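# Carry the coat stand into the taped area next door

## Task

Bring the coat stand into the adjoining room and leave it standing upright by itself, with each of its four feet fully within the yellow-taped area and none resting on the tape. The coffee table must still be upright at the end. The robot must not tip over or finish leaning, and the stand must not depend on the robot to stay in place.

## Robot and tools

Robot: a Hello Robot Stretch 4 with one arm. It has an omni-wheel base, a lift that runs up a mast, a single telescoping arm reaching forward, a wrist with yaw, pitch and roll, and a two-finger gripper. It stands about 1.6 m tall, and the base rim lies within 0.23 m of the base origin. There are four cameras: head_camera (top of mast, looking forward and down; turn the base to aim it), head_left_camera and head_right_camera (fisheyes angled more steeply down, which also show the base and arm), and wrist_camera (behind the fingers, with the fingertips near the bottom of its image).

Frames: the base frame has its origin on the floor under the base centre, with x forward, y left and z up. hand_pose is reported in this frame. It is a point between the open fingertips, and the printed value may be slightly off. The odometry frame is where the base frame was when the scene began.

execute_actions(actions, cameras): actions is a list holding one action, or no action (an empty list only returns state and images). cameras is a list of names from head_camera, head_left_camera, head_right_camera, wrist_camera, all. Leaving it out, null or ["all"] gives every camera, and [] gives none. An action may contain:
- base: exactly one key, as a relative move measured from where the base last reported itself. translate_m is a straight drive in metres, -2 to 2, forward positive. strafe_m is a sideways move in metres, -2 to 2, left positive. rotate_rad is a turn in place in radians, -3.2 to 3.2, counter-clockwise (left) positive.
- joints: absolute joint targets by name, not offsets. lift_m 0 to 1.2 m. arm_m 0 to 0.55 m extension. wrist_yaw_rad -1.134 to 4.276 (0 forward, positive left, 3.14 folded back, above 3.4 the arm may get in the way). wrist_pitch_rad -1.117 to 4.259 (0 level, 1.57 pointing down). wrist_roll_rad -1.117 to 4.259 (0 fingers level, positive clockwise seen from behind). gripper_m -0.038 to 0.141, the fingertip gap in metres, where negative values press the tips together.
- pace: "slow", "default", "fast" or "max". Base speeds are about 0.1/0.3/0.4/0.6 m/s and turning about 1/2/3/4 rad/s. With the lift above 0.2 these are capped further.
- contact_limits: only {"arm_m": x}, where x runs from 0 (gentlest) to 0.75 (firmest). The default is 0.5.
- end_of_arm: "enable_torque", sent alone. It restarts wrist or gripper motors that have switched off.
Base and joint motions in one action begin together. Joint targets outside their range are clipped to the limit, and the result says so. Unknown keys or other bad values cause the whole call to be rejected with no motion. Anything you leave out of an action may still be driving toward an earlier target. If a result reports a stop, later calls in the same reply are skipped. A handy first move to unfold the wrist is lift_m 0.4 with wrist_yaw_rad 0.

wait(seconds): 0 to 10 s. It commands nothing and returns state and images.
zoom_image(camera, region): region is [x0, y0, x1, y1] in pixels of that camera's latest full image, at most 504 by 504. It gives a closer look.
read_manual(section): only returns licence texts and moves nothing.
finished_scene(scene): pass the current scene number. It ends the scene for good and reports success.

Reading results: base_status and joint_status tell how each motion ended.
- done: reached the target. For the base this only means the wheels turned enough, even if they slipped.
- off_target: stopped short and may still be pushing.
- contact_stop_at_<key>: hit something. That part goes slack and its target is dropped.
- limit_stop_at_<name>: stopped by a built-in limit. limit_stop_at_tilt means the lean is over 6 degrees and the wheels, lift and arm go slack. limit_stop_at_own_body means a self-collision was about to happen.
- torque_fault: a wrist or gripper motor has gone limp; send enable_torque.
on_its_own describes things not commanded by this call. Its "held at" values are targets, not positions.

Other fields:
- lidar_m: 12 distances in 30-degree sectors. The first sector points ahead, then they go counter-clockwise (4th left, 7th behind, 10th right). "-" means nothing is seen, or something is closer than 0.25 m. Thin legs and clear objects can be missed.
- wrist_depth_mm: a 7x7 grid of depths, 100 to 2000 mm.
- base_odometry: from wheel counts, so it includes slip. Heading runs -3.142 to 3.142. If turned_by_wheels and turned_by_imu differ by more than about 0.1 rad, the robot hit something or slid.
- base_tilt: degrees, forward and right positive, with a fixed bias of up to about 1.5.
- motor_effort: percent of maximum, with the peak in brackets; noisy and slightly biased. A wrist_pitch effort moving away from 0 suggests a load. Positive wheel effort turns the base right.

Gripping: command a gripper_m smaller than the object's width. Smaller values squeeze harder and pull the object inward. Neither the reading nor a done status proves you are holding it; at targets of 0 or more, a firm grip shows as a gripper effort change. If the tips snag on a surface below, raise the lift.

Cautions: avoid driving or turning with more than 1 kg in hand while arm_m is above 0.2, especially at fast or max. Avoid long hard pulls or pushes, worst with the gripper high. Tilting the wrist up while rolled can trigger self-collision stops. More than about 2 kg in a level gripper can fault the wrist. Don't drop, knock over or slam the stand. Leave the coffee table standing. Let the stand rest freely inside the tape before ending. Loose objects may occasionally be nudged by outside forces. Faster completion is better.

Each tool is called as name(argument=value, ...), one argument or row to a line, values as JSON.

## Session

execute_actions(
  actions=[],
)

Scene clock: 0.00 s.
base_odometry: x=+0.000 y=+0.000 heading=+0.000 (m, m, rad; odometry frame)
turned_by_wheels: +0.000 (rad since the last result)
turned_by_imu: +0.000 (rad since the last result)
base_tilt: forward=+0.0 right=-0.4 (deg)
lidar_m: 0.97 0.90 0.94 1.12 2.38 1.74 1.72 1.55 1.31 0.83 0.76 0.73
base_status: not commanded
joint_positions: lift_m=+0.247 arm_m=+0.001 wrist_yaw_rad=+3.072 wrist_pitch_rad=+0.011 wrist_roll_rad=-0.014 gripper_m=+0.057
joint_status: not commanded
motor_effort: lift_m=+19 arm_m=+0 wrist_yaw_rad=-2 wrist_pitch_rad=-8 wrist_roll_rad=+1 gripper_m=-3 wheel_0=+0 wheel_1=+0 wheel_2=+0 (%)
hand_pose: x=-0.1096 y=+0.1071 z=+0.4218 quat_wxyz=(+0.035, -0.006, -0.007, +0.999) (m; base frame)
wrist_depth_mm: - 136 1863 - - - - / 108 137 1921 - - - - / 114 138 1921 - - - - / 135 236 1921 - - - - / 1397 1618 1863 - - - - / 1255 1138 1160 1205 1308 1499 1537 / 931 866 960 904 931 991 1078
pictures: head_camera, head_left_camera, head_right_camera, wrist_camera
Images, in order (width x height): head_camera 420x560, head_left_camera 420x672, head_right_camera 420x672, wrist_camera 616x392.

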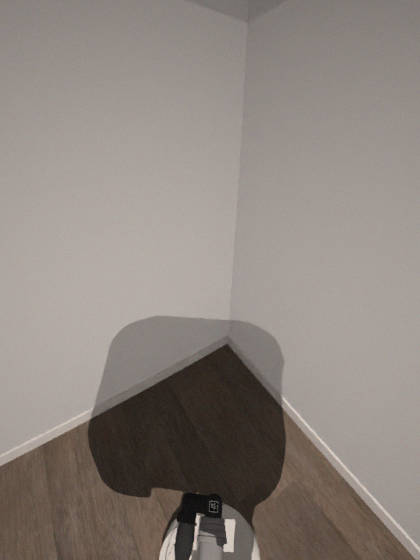

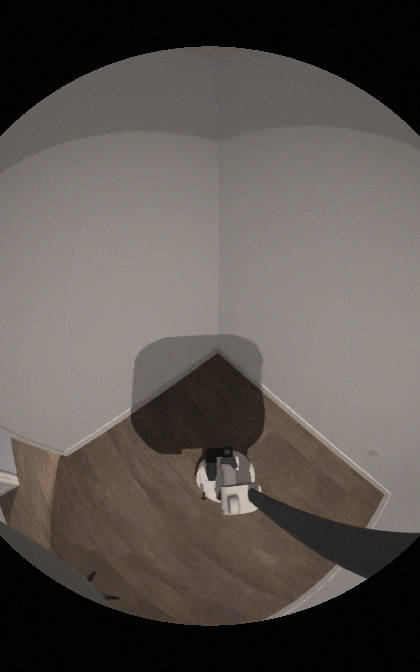

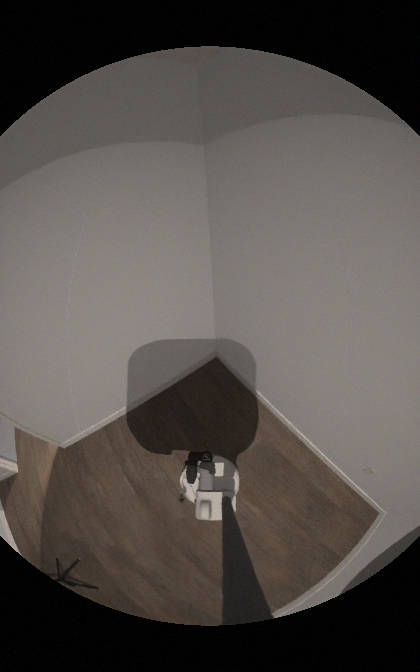

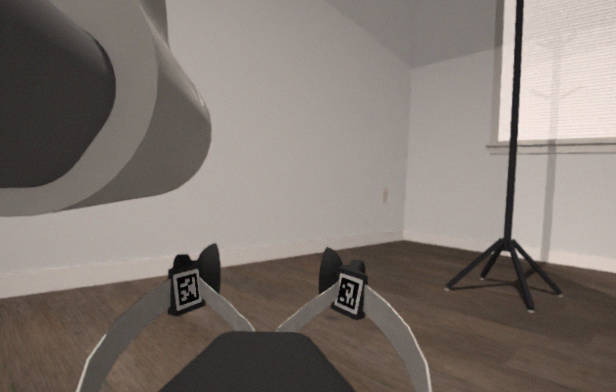

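execute_actions(
  actions=[
    {"base": {"rotate_rad": 2.3}, "joints": {"lift_m": 0.6, "wrist_yaw_rad": 0}},
  ],
)

Scene clock: 2.83 s.
base_odometry: x=+0.000 y=+0.000 heading=+2.300 (m, m, rad; odometry frame)
turned_by_wheels: +2.300 (rad since the last result)
turned_by_imu: +2.299 (rad since the last result)
base_tilt: forward=+0.1 right=-0.4 (deg)
lidar_m: 1.69 2.12 1.55 1.54 1.03 0.76 0.74 0.80 0.93 0.89 0.97 1.45
base_status: done
joint_positions: lift_m=+0.600 arm_m=+0.001 wrist_yaw_rad=+0.000 wrist_pitch_rad=+0.011 wrist_roll_rad=-0.014 gripper_m=+0.057
joint_status: all done
motor_effort: lift_m=+23(24) arm_m=+0(0) wrist_yaw_rad=-2(8) wrist_pitch_rad=-7(7) wrist_roll_rad=+1(1) gripper_m=-4(2) wheel_0=-1(8) wheel_1=+1(7) wheel_2=+1(10) (%)
hand_pose: x=+0.4607 y=-0.0873 z=+0.7746 quat_wxyz=(+1.000, -0.007, +0.006, +0.000) (m; base frame)
wrist_depth_mm: - - - - - 1921 1808 / - - - - - 1863 1863 / - - - - - 1921 1921 / - - - - - 1921 1921 / - - - - - 1863 1983 / - 1921 1756 - - 1921 1808 / 1576 1464 1618 1576 1576 1708 1756
pictures: head_camera, head_left_camera, head_right_camera, wrist_camera
Images, in order (width x height): head_camera 420x560, head_left_camera 420x672, head_right_camera 420x672, wrist_camera 616x392.

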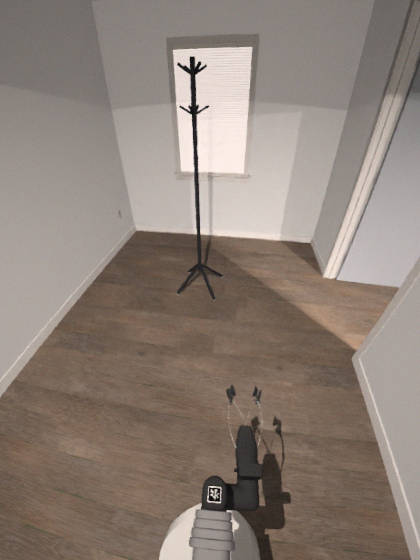

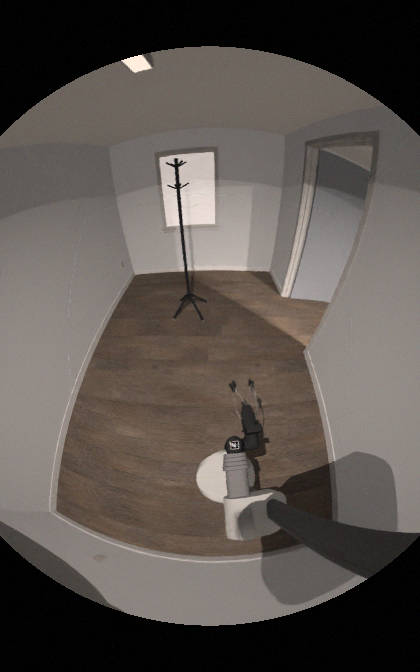

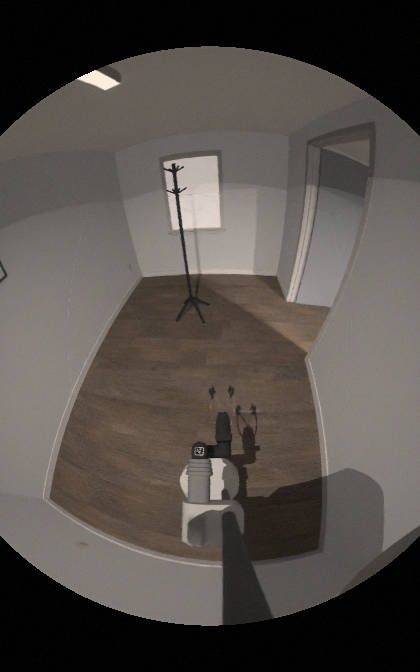

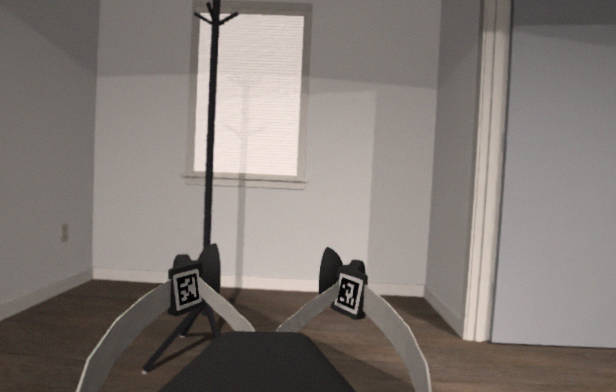

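execute_actions(
  actions=[
    {"base": {"translate_m": 0.9}, "pace": "fast"},
  ],
  cameras=["head_camera", "head_right_camera"],
)

execute_actions(
  actions=[
    {"base": {"rotate_rad": -1.1}},
  ],
)

Scene clock: 7.27 s.
base_odometry: x=-0.600 y=+0.671 heading=+2.300 (m, m, rad; odometry frame)
turned_by_wheels: +0.000 (rad since the last result)
turned_by_imu: +0.000 (rad since the last result)
base_tilt: forward=+0.1 right=-0.4 (deg)
lidar_m: 0.84 0.96 1.51 1.44 1.57 1.69 1.63 1.35 1.00 0.97 1.69 1.61
base_status: done
joint_positions: lift_m=+0.600 arm_m=+0.001 wrist_yaw_rad=+0.000 wrist_pitch_rad=+0.011 wrist_roll_rad=-0.014 gripper_m=+0.057
joint_status: not commanded
motor_effort: lift_m=+22(23) arm_m=+0(0) wrist_yaw_rad=-1(3) wrist_pitch_rad=-8(7) wrist_roll_rad=-1(0) gripper_m=-2(5) wheel_0=-1(8) wheel_1=-1(6) wheel_2=+2(11) (%)
hand_pose: x=+0.4607 y=-0.0874 z=+0.7746 quat_wxyz=(+1.000, -0.007, +0.006, +0.000) (m; base frame)
wrist_depth_mm: 1756 1808 1756 1756 1756 1756 1397 / 1863 1756 1863 1808 1808 1808 1366 / 1863 1863 1863 1808 1808 1756 1366 / 1756 1863 1863 1808 1808 1808 1308 / 1921 1863 1863 1921 1808 1808 1308 / 1863 1808 1863 1756 1863 1756 1281 / 1618 1430 1661 1537 1576 1618 1281
pictures: head_camera, head_right_camera
Images, in order (width x height): head_camera 420x560, head_right_camera 420x672.

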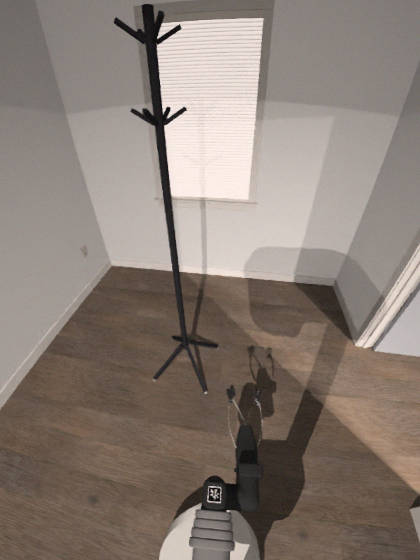

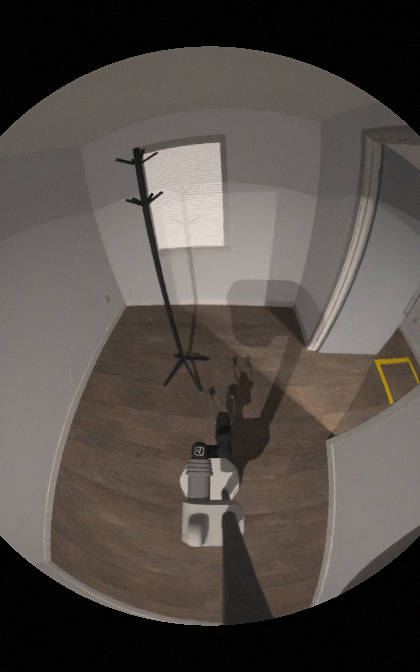

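Scene clock: 9.03 s.
base_odometry: x=-0.600 y=+0.671 heading=+1.200 (m, m, rad; odometry frame)
turned_by_wheels: -1.100 (rad since the last result)
turned_by_imu: -1.101 (rad since the last result)
base_tilt: forward=+0.0 right=-0.4 (deg)
lidar_m: 1.01 1.60 0.86 0.91 1.54 1.48 1.57 1.71 1.64 1.38 1.00 0.98
base_status: done
joint_positions: lift_m=+0.600 arm_m=+0.001 wrist_yaw_rad=+0.000 wrist_pitch_rad=+0.011 wrist_roll_rad=-0.014 gripper_m=+0.057
joint_status: not commanded
motor_effort: lift_m=+22(22) arm_m=+0(0) wrist_yaw_rad=+0(1) wrist_pitch_rad=-8(7) wrist_roll_rad=+0(0) gripper_m=-3(4) wheel_0=+2(5) wheel_1=+0(6) wheel_2=-1(5) (%)
hand_pose: x=+0.4607 y=-0.0874 z=+0.7747 quat_wxyz=(+1.000, -0.007, +0.006, +0.000) (m; base frame)
wrist_depth_mm: 1366 1366 1661 - 741 683 621 / 1336 1308 1708 - 750 676 627 / 1308 1336 1708 - 741 683 627 / 1336 1397 1708 - 759 676 634 / 1336 1336 1756 - 741 683 627 / 1366 1308 1661 - 732 683 627 / 1366 1366 1618 1576 778 691 634
pictures: head_camera, head_left_camera, head_right_camera, wrist_camera
Images, in order (width x height): head_camera 420x560, head_left_camera 420x672, head_right_camera 420x672, wrist_camera 616x392.

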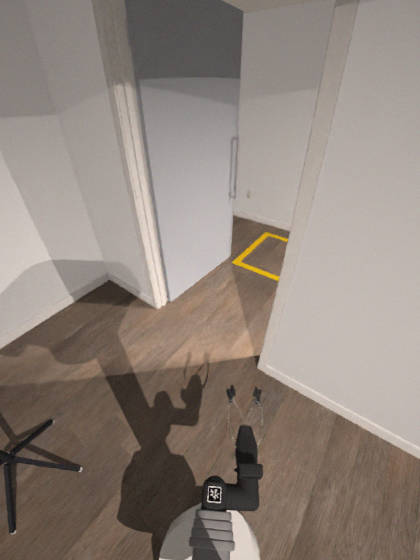

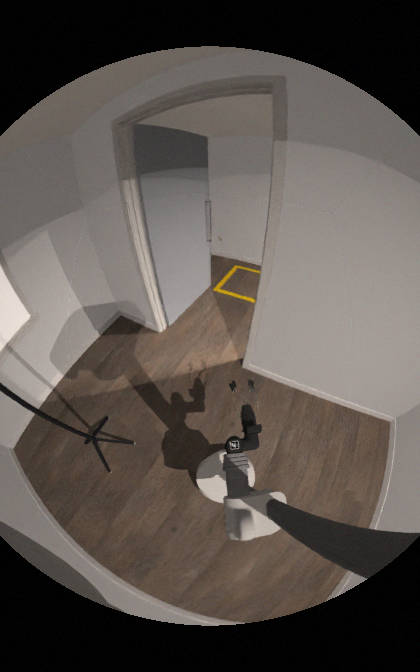

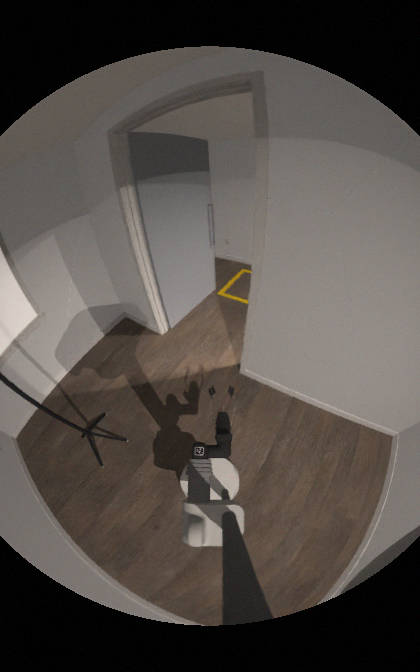

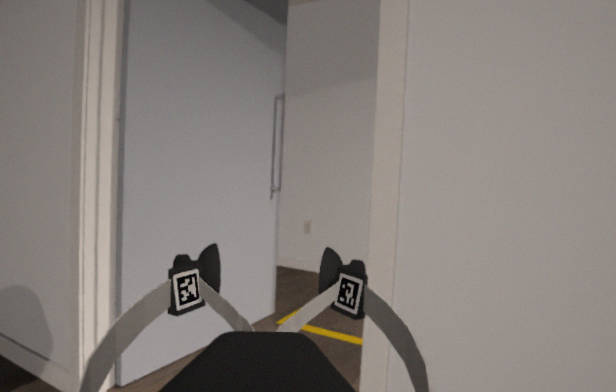

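zoom_image(
  camera="head_camera",
  region=[100, 150, 420, 420],
)

Region (100, 150, 420, 420) of head_camera's 420x560 image, scaled by 1.575, with more detail than that image has; it fills the top 425 rows of this view, and the rest is white.

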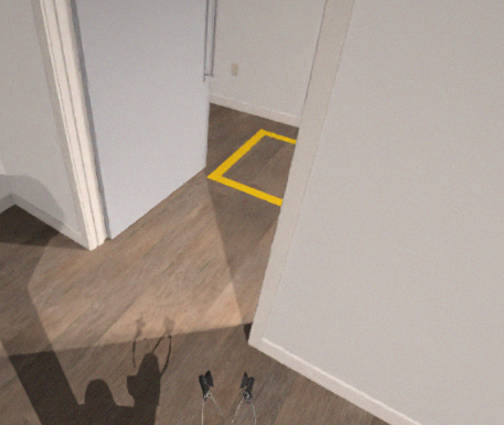

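execute_actions(
  actions=[
    {"base": {"rotate_rad": 0.95}, "joints": {"gripper_m": 0.13}},
  ],
  cameras=["head_camera"],
)

execute_actions(
  actions=[
    {"base": {"strafe_m": 0.4}, "joints": {"lift_m": 0.85}},
  ],
)

Scene clock: 16.50 s.
base_odometry: x=-0.600 y=+0.671 heading=+2.150 (m, m, rad; odometry frame)
turned_by_wheels: +0.950 (rad since the last result)
turned_by_imu: +0.948 (rad since the last result)
base_tilt: forward=-0.1 right=-0.3 (deg)
lidar_m: 2.03 0.83 1.60 1.47 1.48 1.79 1.64 1.56 1.05 0.96 0.99 1.64
base_status: done
joint_positions: lift_m=+0.600 arm_m=+0.001 wrist_yaw_rad=+0.000 wrist_pitch_rad=+0.011 wrist_roll_rad=-0.014 gripper_m=+0.130
joint_status: all done
motor_effort: lift_m=+22(22) arm_m=+0(0) wrist_yaw_rad=+0(2) wrist_pitch_rad=-7(7) wrist_roll_rad=+1(1) gripper_m=-2(2) wheel_0=-2(6) wheel_1=-2(5) wheel_2=+1(7) (%)
hand_pose: x=+0.4607 y=-0.0874 z=+0.7747 quat_wxyz=(+1.000, -0.007, +0.006, +0.000) (m; base frame)
wrist_depth_mm: 1661 1708 1756 1863 1808 1499 1160 / 1661 1661 1708 1921 1863 1464 1182 / 1661 1756 1808 1921 1808 1499 1205 / 1708 1708 1808 1756 1983 1464 1182 / 1708 1756 1756 1863 1921 1430 1160 / 1708 201 1808 1921 1808 1430 1205 / 1499 1537 1661 1537 1708 1397 1182
pictures: head_camera
Images, in order (width x height): head_camera 420x560.

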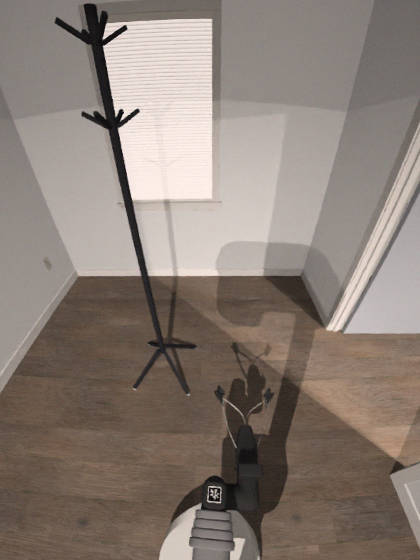

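Scene clock: 19.17 s.
base_odometry: x=-0.935 y=+0.452 heading=+2.150 (m, m, rad; odometry frame)
turned_by_wheels: +0.000 (rad since the last result)
turned_by_imu: -0.001 (rad since the last result)
base_tilt: forward=+0.1 right=-0.4 (deg)
lidar_m: 0.82 1.70 1.19 1.09 1.08 1.46 1.67 1.71 1.47 1.36 1.48 1.86
base_status: done
joint_positions: lift_m=+0.850 arm_m=+0.001 wrist_yaw_rad=+0.000 wrist_pitch_rad=+0.011 wrist_roll_rad=-0.014 gripper_m=+0.130
joint_status: all done
motor_effort: lift_m=+23(27) arm_m=+0(0) wrist_yaw_rad=-1(2) wrist_pitch_rad=-7(7) wrist_roll_rad=+0(1) gripper_m=+0(1) wheel_0=+2(8) wheel_1=+0(8) wheel_2=+1(1) (%)
hand_pose: x=+0.4607 y=-0.0874 z=+1.0246 quat_wxyz=(+1.000, -0.007, +0.006, +0.000) (m; base frame)
wrist_depth_mm: 1661 1661 1708 1756 1808 1863 1537 / 1708 1618 1756 1808 1863 1863 1576 / 1661 1708 1708 1808 1863 1983 1576 / 1708 1756 1708 1808 1863 1921 1499 / 1708 1756 1808 1863 1863 1921 1537 / 1661 202 1756 1756 1863 1983 1537 / 1661 1756 1708 1863 1921 1983 1430
pictures: head_camera, head_left_camera, head_right_camera, wrist_camera
Images, in order (width x height): head_camera 420x560, head_left_camera 420x672, head_right_camera 420x672, wrist_camera 616x392.

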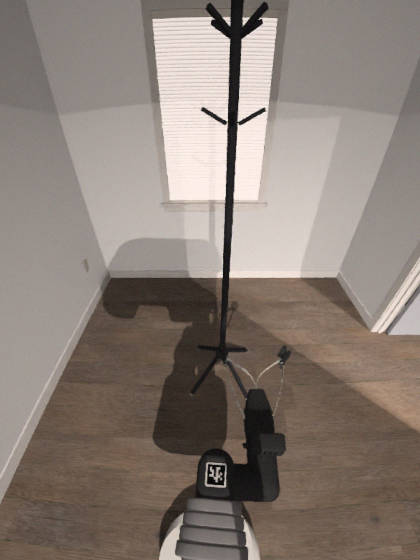

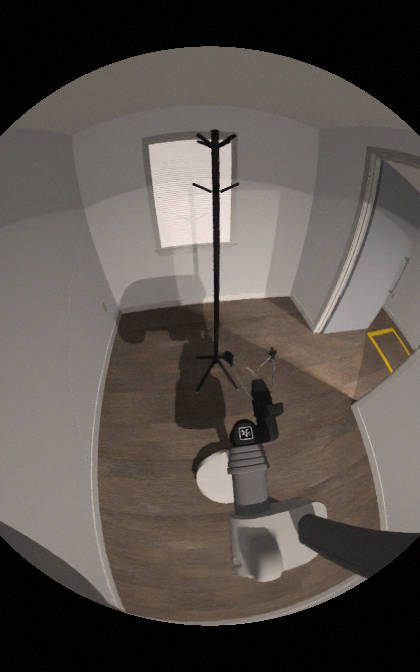

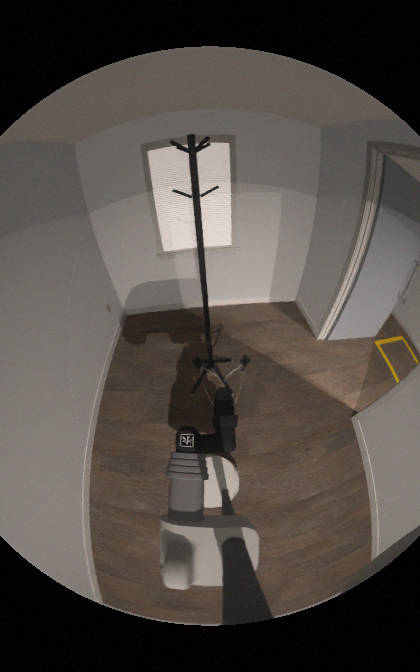

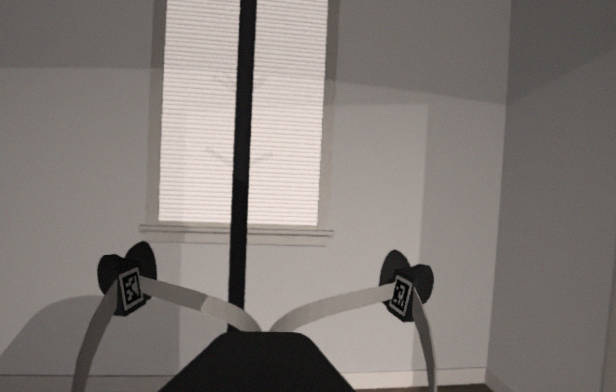

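execute_actions(
  actions=[
    {"base": {"translate_m": 0.27}, "joints": {"arm_m": 0.05}},
  ],
  cameras=["head_camera", "wrist_camera"],
)

Scene clock: 22.50 s.
base_odometry: x=-1.083 y=+0.678 heading=+2.150 (m, m, rad; odometry frame)
turned_by_wheels: +0.000 (rad since the last result)
turned_by_imu: -0.001 (rad since the last result)
base_tilt: forward=+0.0 right=-0.4 (deg)
lidar_m: 0.56 1.71 1.20 1.09 1.14 1.47 1.94 1.99 1.45 1.33 1.68 1.81
base_status: done
joint_positions: lift_m=+0.850 arm_m=+0.049 wrist_yaw_rad=+0.000 wrist_pitch_rad=+0.011 wrist_roll_rad=-0.014 gripper_m=+0.130
joint_status: all done
motor_effort: lift_m=+23(23) arm_m=+8(8) wrist_yaw_rad=-1(3) wrist_pitch_rad=-7(7) wrist_roll_rad=+0(1) gripper_m=-1(1) wheel_0=+1(8) wheel_1=+0(5) wheel_2=+1(8) (%)
hand_pose: x=+0.5080 y=-0.0874 z=+1.0246 quat_wxyz=(+1.000, -0.007, +0.006, +0.000) (m; base frame)
wrist_depth_mm: 1366 1397 1430 1430 1499 1618 1537 / 1336 1397 1430 1464 1576 1576 1499 / 1366 1397 1397 1464 1537 1618 1464 / 1366 1430 1464 1464 1576 1618 1537 / 1430 1397 1464 1499 1576 1618 1499 / 1397 202 397 1499 1576 1708 1499 / 1397 1430 392 1537 1576 1661 1464
pictures: head_camera, wrist_camera
Images, in order (width x height): head_camera 420x560, wrist_camera 616x392.

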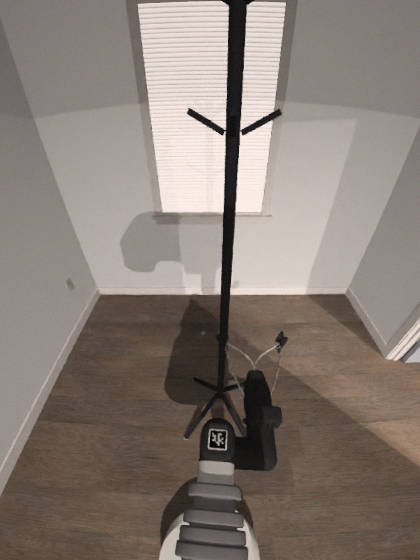

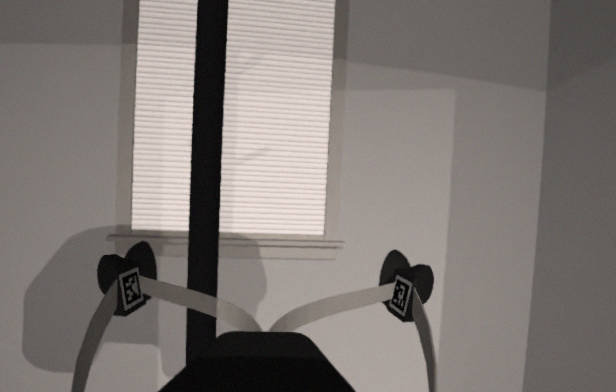

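execute_actions(
  actions=[
    {"base": {"strafe_m": 0.08}, "joints": {"arm_m": 0.1}},
  ],
  cameras=["head_camera", "wrist_camera"],
)

Scene clock: 24.50 s.
base_odometry: x=-1.150 y=+0.634 heading=+2.150 (m, m, rad; odometry frame)
turned_by_wheels: +0.000 (rad since the last result)
turned_by_imu: -0.001 (rad since the last result)
base_tilt: forward=+0.1 right=-0.4 (deg)
lidar_m: 0.53 1.59 1.08 1.02 1.06 1.36 1.94 2.01 1.53 1.40 1.74 0.57
base_status: done
joint_positions: lift_m=+0.850 arm_m=+0.099 wrist_yaw_rad=+0.000 wrist_pitch_rad=+0.011 wrist_roll_rad=-0.014 gripper_m=+0.130
joint_status: all done
motor_effort: lift_m=+23(23) arm_m=+8(8) wrist_yaw_rad=-2(1) wrist_pitch_rad=-6(7) wrist_roll_rad=+1(2) gripper_m=-1(3) wheel_0=+1(10) wheel_1=-1(8) wheel_2=+0(1) (%)
hand_pose: x=+0.5580 y=-0.0874 z=+1.0246 quat_wxyz=(+1.000, -0.007, +0.006, +0.000) (m; base frame)
wrist_depth_mm: 1336 1308 1366 1397 1464 1537 1537 / 1281 1366 1366 1397 1499 1464 1618 / 1308 1336 1397 1464 1499 1576 1576 / 1336 1336 1430 1430 1499 1499 1576 / 1336 1366 1397 1464 1499 1618 1537 / 1336 201 1397 349 1464 1576 1576 / 1336 1397 1397 1464 1499 1537 1618
pictures: head_camera, wrist_camera
Images, in order (width x height): head_camera 420x560, wrist_camera 616x392.

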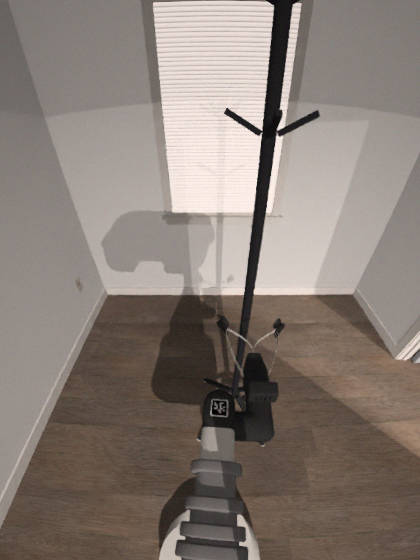

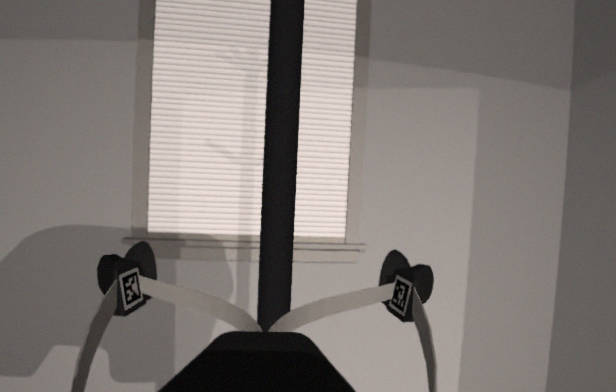

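execute_actions(
  actions=[
    {"base": {"translate_m": 0.13}, "pace": "slow"},
  ],
  cameras=["head_camera", "wrist_camera", "head_left_camera"],
)

Scene clock: 27.47 s.
base_odometry: x=-1.221 y=+0.743 heading=+2.151 (m, m, rad; odometry frame)
turned_by_wheels: +0.000 (rad since the last result)
turned_by_imu: -0.001 (rad since the last result)
base_tilt: forward=+0.1 right=-0.5 (deg)
lidar_m: 0.42 1.60 1.12 1.03 1.07 1.40 2.07 2.12 1.52 1.44 1.67 0.45
base_status: done
joint_positions: lift_m=+0.850 arm_m=+0.099 wrist_yaw_rad=+0.000 wrist_pitch_rad=+0.011 wrist_roll_rad=-0.014 gripper_m=+0.130
joint_status: not commanded
motor_effort: lift_m=+23(23) arm_m=+7(8) wrist_yaw_rad=-1(2) wrist_pitch_rad=-8(7) wrist_roll_rad=+1(1) gripper_m=+1(1) wheel_0=+3(7) wheel_1=+2(3) wheel_2=-1(5) (%)
hand_pose: x=+0.5580 y=-0.0874 z=+1.0246 quat_wxyz=(+1.000, -0.007, +0.006, +0.000) (m; base frame)
wrist_depth_mm: 1182 1205 1281 219 1336 1397 1430 / 1205 1205 1229 1281 1336 1397 1464 / 1229 1229 1281 1308 1336 1430 1464 / 1229 1229 1281 1336 1366 1397 1464 / 1205 1255 1255 1308 1366 1430 1464 / 1255 202 225 218 1366 1464 1464 / 1229 1255 1308 1336 1366 1464 1499
pictures: head_camera, head_left_camera, wrist_camera
Images, in order (width x height): head_camera 420x560, head_left_camera 420x672, wrist_camera 616x392.

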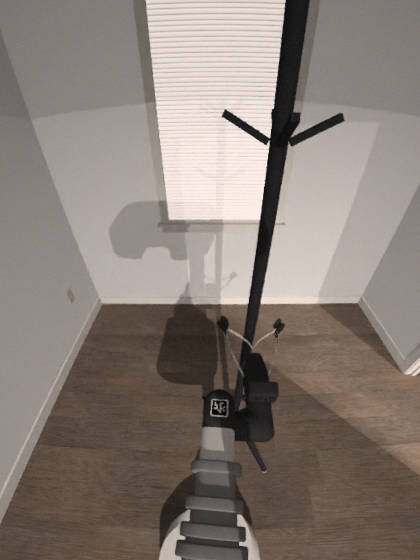

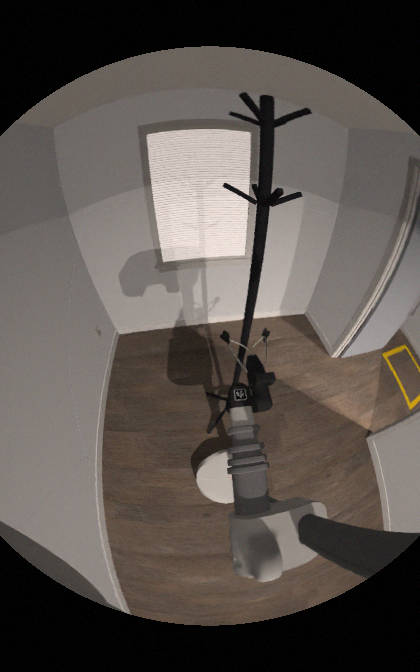

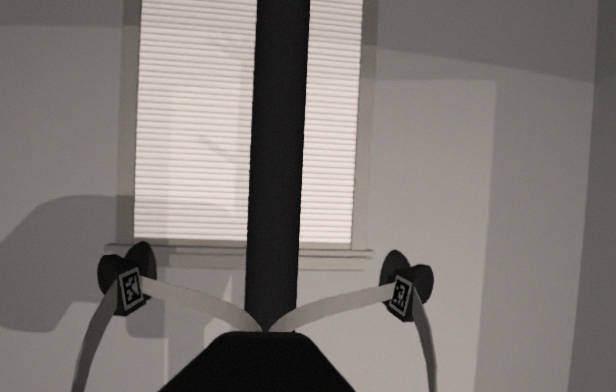

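execute_actions(
  actions=[
    {"joints": {"gripper_m": 0.0}},
  ],
  cameras=["head_camera", "wrist_camera", "head_left_camera"],
)

Scene clock: 30.13 s.
base_odometry: x=-1.221 y=+0.743 heading=+2.151 (m, m, rad; odometry frame)
turned_by_wheels: +0.000 (rad since the last result)
turned_by_imu: -0.001 (rad since the last result)
base_tilt: forward=+0.1 right=-0.4 (deg)
lidar_m: 0.42 1.59 1.12 1.02 1.08 1.37 2.08 2.12 1.52 1.40 1.68 0.45
base_status: not commanded
joint_positions: lift_m=+0.850 arm_m=+0.099 wrist_yaw_rad=+0.001 wrist_pitch_rad=+0.011 wrist_roll_rad=-0.014 gripper_m=+0.001
joint_status: all done
motor_effort: lift_m=+23(23) arm_m=+6(8) wrist_yaw_rad=-2(3) wrist_pitch_rad=-6(7) wrist_roll_rad=+2(1) gripper_m=-17(16) wheel_0=+3(3) wheel_1=+2(2) wheel_2=-1(1) (%)
hand_pose: x=+0.5583 y=-0.0873 z=+1.0246 quat_wxyz=(+1.000, -0.007, +0.006, +0.000) (m; base frame)
wrist_depth_mm: 1205 1182 1229 214 1336 1397 1464 / 1205 1229 1308 1308 1336 1336 1397 / 1182 1229 1255 1308 1366 1430 1430 / 1229 1229 1281 1336 1336 1397 1464 / 1205 1255 1255 219 1366 1430 1464 / 1205 174 213 212 1336 1430 1464 / 1229 1281 1336 1366 1430 1499 1537
pictures: head_camera, head_left_camera, wrist_camera
Images, in order (width x height): head_camera 420x560, head_left_camera 420x672, wrist_camera 616x392.

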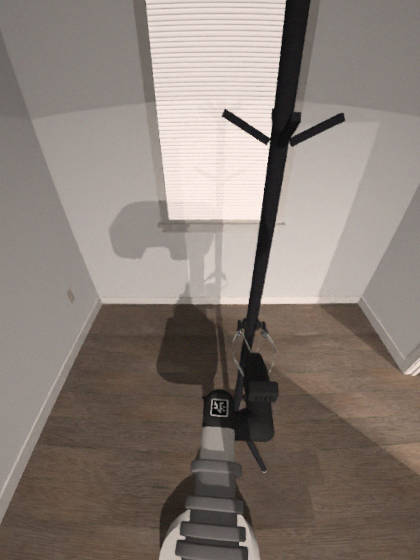

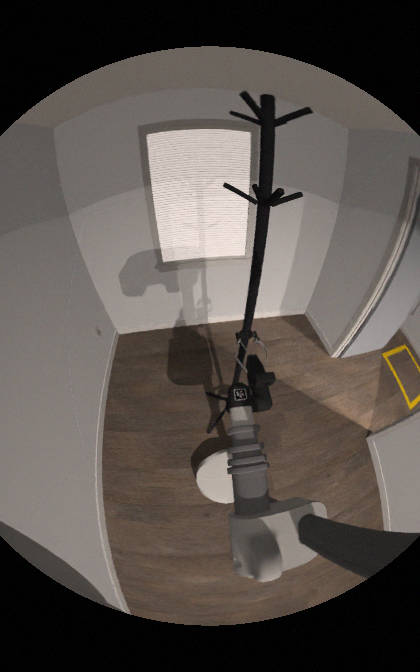

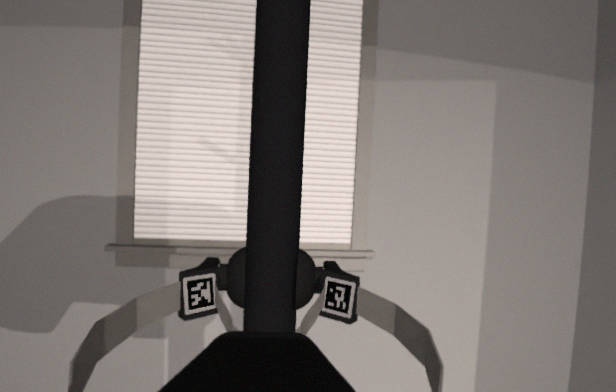

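Gripped. Squeeze harder, then test a small lift.

execute_actions(
  actions=[
    {"joints": {"gripper_m": -0.03}},
  ],
  cameras=["wrist_camera"],
)

execute_actions(
  actions=[
    {"joints": {"lift_m": 0.86}, "pace": "slow"},
  ],
  cameras=["wrist_camera", "head_left_camera"],
)

Scene clock: 31.47 s.
base_odometry: x=-1.221 y=+0.743 heading=+2.151 (m, m, rad; odometry frame)
turned_by_wheels: +0.000 (rad since the last result)
turned_by_imu: +0.000 (rad since the last result)
base_tilt: forward=-0.1 right=-0.3 (deg)
lidar_m: 0.42 1.61 1.09 1.03 1.06 1.39 2.09 2.14 1.54 1.42 1.66 0.45
base_status: not commanded
joint_positions: lift_m=+0.850 arm_m=+0.099 wrist_yaw_rad=+0.001 wrist_pitch_rad=+0.009 wrist_roll_rad=-0.014 gripper_m=-0.029
joint_status: all done
motor_effort: lift_m=+23(23) arm_m=+6(6) wrist_yaw_rad=-3(4) wrist_pitch_rad=-2(7) wrist_roll_rad=+1(0) gripper_m=-23(24) wheel_0=+3(3) wheel_1=+2(2) wheel_2=-1(1) (%)
hand_pose: x=+0.5583 y=-0.0872 z=+1.0251 quat_wxyz=(+1.000, -0.007, +0.005, +0.000) (m; base frame)
wrist_depth_mm: 1182 1229 1255 206 1336 1366 1430 / 1205 1255 1281 1308 1336 1397 1430 / 1182 1229 1336 1336 1336 1397 1499 / 1205 1205 1281 1281 1366 1430 1464 / 1229 1229 1281 210 1366 1464 1499 / 1255 176 206 207 185 1397 1430 / 1229 1281 1308 1336 1397 1464 1464
pictures: wrist_camera
Images, in order (width x height): wrist_camera 616x392.

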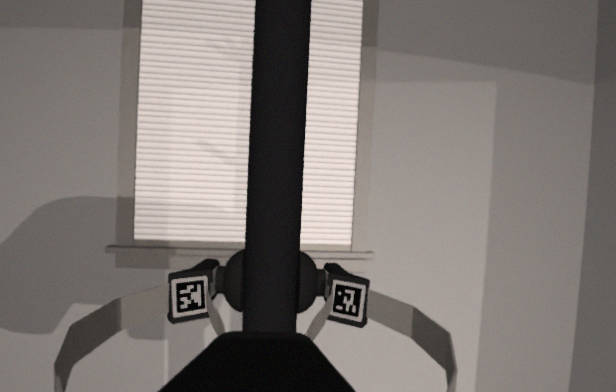

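Scene clock: 32.20 s.
base_odometry: x=-1.221 y=+0.743 heading=+2.151 (m, m, rad; odometry frame)
turned_by_wheels: +0.000 (rad since the last result)
turned_by_imu: +0.000 (rad since the last result)
base_tilt: forward=+0.1 right=-0.4 (deg)
lidar_m: 0.41 1.60 1.12 1.03 1.05 1.38 2.06 2.14 1.53 1.44 1.69 0.45
base_status: not commanded
joint_positions: lift_m=+0.859 arm_m=+0.099 wrist_yaw_rad=+0.001 wrist_pitch_rad=+0.022 wrist_roll_rad=-0.014 gripper_m=-0.029
joint_status: all done
on_its_own: wrist_pitch_rad is at rest, and its effort (-37) is outside its rest range (-23 to +23)
motor_effort: lift_m=+27(21) arm_m=+6(6) wrist_yaw_rad=-3(5) wrist_pitch_rad=-37(37) wrist_roll_rad=+1(1) gripper_m=-25(24) wheel_0=+3(3) wheel_1=+2(2) wheel_2=-1(1) (%)
hand_pose: x=+0.5583 y=-0.0872 z=+1.0313 quat_wxyz=(+1.000, -0.007, +0.011, +0.001) (m; base frame)
wrist_depth_mm: 1182 1205 1229 203 1336 1366 1430 / 1182 1182 1229 1281 1336 1366 1464 / 1205 1229 1281 1308 1336 1397 1464 / 1205 1229 1281 1366 1430 1397 1430 / 1205 1255 1255 210 1397 1430 1464 / 1281 175 205 206 185 1430 1464 / 1255 1308 1336 1366 1397 1464 1464
pictures: head_left_camera, wrist_camera
Images, in order (width x height): head_left_camera 420x672, wrist_camera 616x392.

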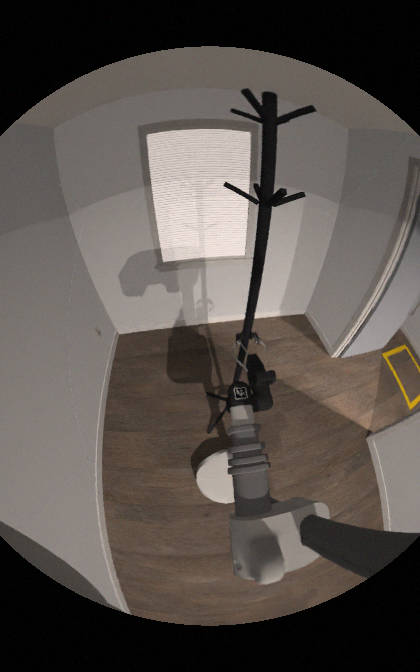

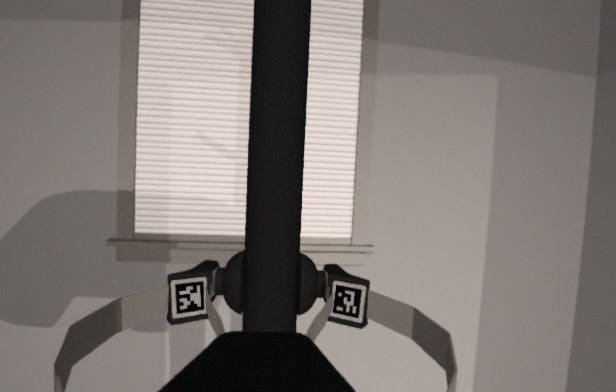

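execute_actions(
  actions=[
    {"joints": {"lift_m": 0.87}, "pace": "slow"},
  ],
  cameras=["wrist_camera", "head_left_camera"],
)

Scene clock: 33.27 s.
base_odometry: x=-1.221 y=+0.743 heading=+2.151 (m, m, rad; odometry frame)
turned_by_wheels: +0.000 (rad since the last result)
turned_by_imu: +0.000 (rad since the last result)
base_tilt: forward=+0.0 right=-0.3 (deg)
lidar_m: 0.41 1.61 1.12 1.03 1.09 1.38 2.07 2.14 1.53 1.42 1.69 0.45
base_status: not commanded
joint_positions: lift_m=+0.869 arm_m=+0.099 wrist_yaw_rad=+0.001 wrist_pitch_rad=+0.030 wrist_roll_rad=-0.014 gripper_m=-0.029
joint_status: all done
on_its_own: wrist_pitch_rad is at rest, and its effort (-59) is outside its rest range (-23 to +23)
motor_effort: lift_m=+30(28) arm_m=+6(6) wrist_yaw_rad=-3(5) wrist_pitch_rad=-59(62) wrist_roll_rad=+0(2) gripper_m=-22(22) wheel_0=+3(3) wheel_1=+2(2) wheel_2=-1(1) (%)
hand_pose: x=+0.5582 y=-0.0872 z=+1.0387 quat_wxyz=(+1.000, -0.007, +0.015, +0.000) (m; base frame)
wrist_depth_mm: 1182 1205 1205 202 1308 1366 1430 / 1182 1205 1281 1281 1336 1397 1430 / 1182 1182 1229 1281 1366 1397 1464 / 1205 1281 1255 1308 1366 1430 1464 / 1229 1255 1229 211 1397 1430 1499 / 1255 174 205 204 185 1464 1499 / 1255 1308 1308 1366 1430 1464 1464
pictures: head_left_camera, wrist_camera
Images, in order (width x height): head_left_camera 420x672, wrist_camera 616x392.

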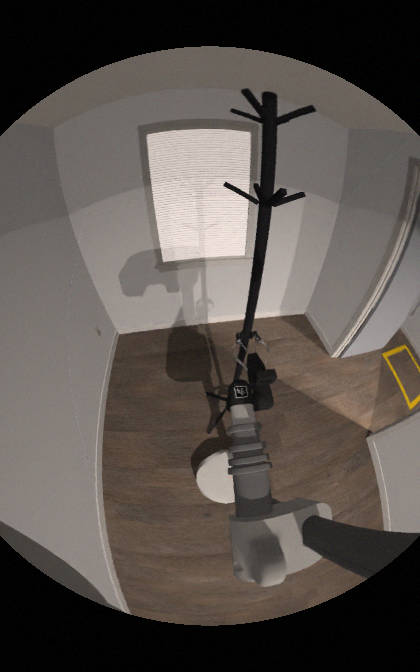

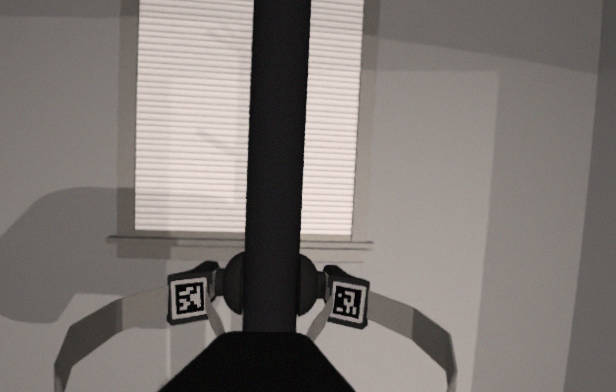

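execute_actions(
  actions=[
    {"joints": {"lift_m": 0.878}, "pace": "slow"},
  ],
  cameras=["wrist_camera", "head_left_camera"],
)

Scene clock: 34.33 s.
base_odometry: x=-1.221 y=+0.743 heading=+2.151 (m, m, rad; odometry frame)
turned_by_wheels: +0.000 (rad since the last result)
turned_by_imu: +0.000 (rad since the last result)
base_tilt: forward=+0.1 right=-0.4 (deg)
lidar_m: 0.42 1.60 1.11 1.02 1.06 1.35 2.07 2.13 1.54 1.41 1.66 0.44
base_status: not commanded
joint_positions: lift_m=+0.877 arm_m=+0.099 wrist_yaw_rad=+0.001 wrist_pitch_rad=+0.031 wrist_roll_rad=-0.014 gripper_m=-0.029
joint_status: all done
on_its_own: wrist_pitch_rad is at rest, and its effort (-63) is outside its rest range (-23 to +23)
motor_effort: lift_m=+29(30) arm_m=+6(6) wrist_yaw_rad=-5(4) wrist_pitch_rad=-63(66) wrist_roll_rad=+1(1) gripper_m=-23(22) wheel_0=+3(3) wheel_1=+2(2) wheel_2=-1(1) (%)
hand_pose: x=+0.5582 y=-0.0873 z=+1.0465 quat_wxyz=(+1.000, -0.007, +0.015, +0.000) (m; base frame)
wrist_depth_mm: 1138 1205 1255 203 1336 1366 1397 / 1160 1229 1255 1281 1336 1397 1430 / 1229 1205 1281 1308 1366 1366 1430 / 1205 1229 1281 1281 1397 1430 1464 / 1229 1255 1255 213 1397 1430 1464 / 1229 174 205 207 185 1464 1464 / 1255 1281 1281 1336 1464 1464 1499
pictures: head_left_camera, wrist_camera
Images, in order (width x height): head_left_camera 420x672, wrist_camera 616x392.

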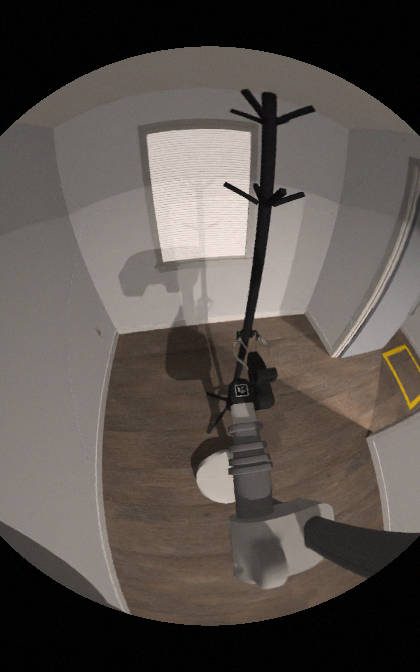

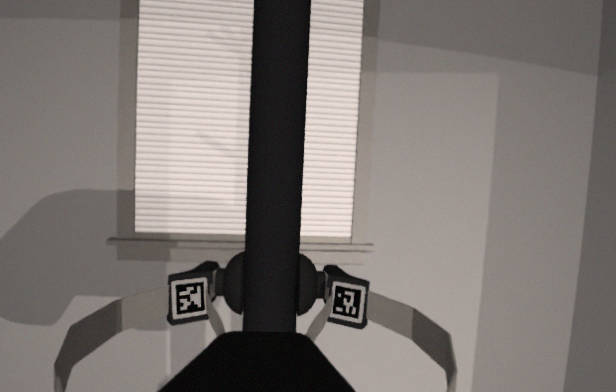

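execute_actions(
  actions=[
    {"joints": {"lift_m": 0.92}, "pace": "slow"},
  ],
  cameras=["head_camera", "wrist_camera", "head_left_camera"],
)

Scene clock: 35.87 s.
base_odometry: x=-1.221 y=+0.743 heading=+2.151 (m, m, rad; odometry frame)
turned_by_wheels: +0.000 (rad since the last result)
turned_by_imu: -0.001 (rad since the last result)
base_tilt: forward=+0.0 right=-0.5 (deg)
lidar_m: 0.44 1.63 1.12 1.03 1.07 1.37 2.07 2.14 1.51 1.41 1.67 0.44
base_status: not commanded
joint_positions: lift_m=+0.919 arm_m=+0.099 wrist_yaw_rad=-0.001 wrist_pitch_rad=+0.030 wrist_roll_rad=-0.014 gripper_m=-0.029
joint_status: all done
on_its_own: wrist_pitch_rad is at rest, and its effort (-60) is outside its rest range (-23 to +23)
motor_effort: lift_m=+29(31) arm_m=+6(6) wrist_yaw_rad=+1(1) wrist_pitch_rad=-60(66) wrist_roll_rad=+0(0) gripper_m=-21(24) wheel_0=+3(2) wheel_1=+2(2) wheel_2=-1(1) (%)
hand_pose: x=+0.5581 y=-0.0876 z=+1.0888 quat_wxyz=(+1.000, -0.007, +0.015, +0.000) (m; base frame)
wrist_depth_mm: 1160 1229 1229 217 1336 1336 1430 / 1182 1229 1255 1281 1308 1366 1430 / 1205 1205 1229 1308 1366 1366 1499 / 1255 1229 1281 1308 1336 1430 1464 / 1229 1281 1255 224 1366 1464 1464 / 1255 176 205 216 186 1464 1464 / 1255 1308 1336 1366 1464 1464 1464
pictures: head_camera, head_left_camera, wrist_camera
Images, in order (width x height): head_camera 420x560, head_left_camera 420x672, wrist_camera 616x392.

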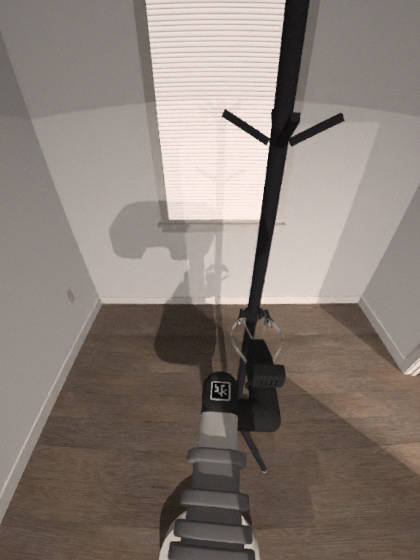

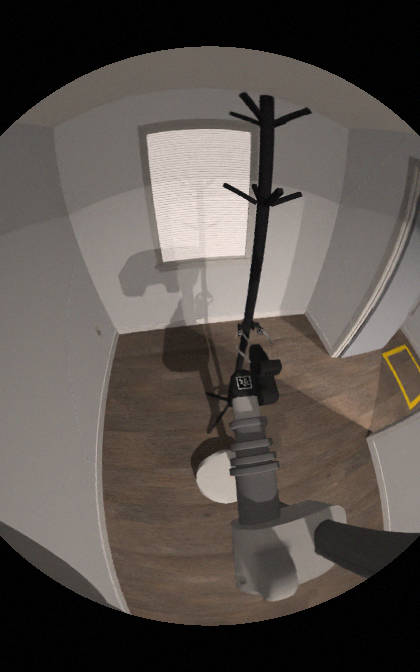

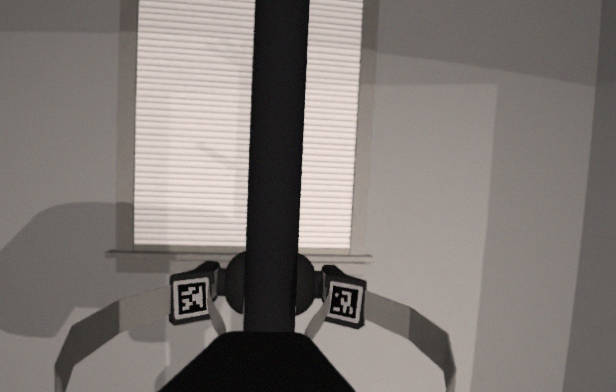

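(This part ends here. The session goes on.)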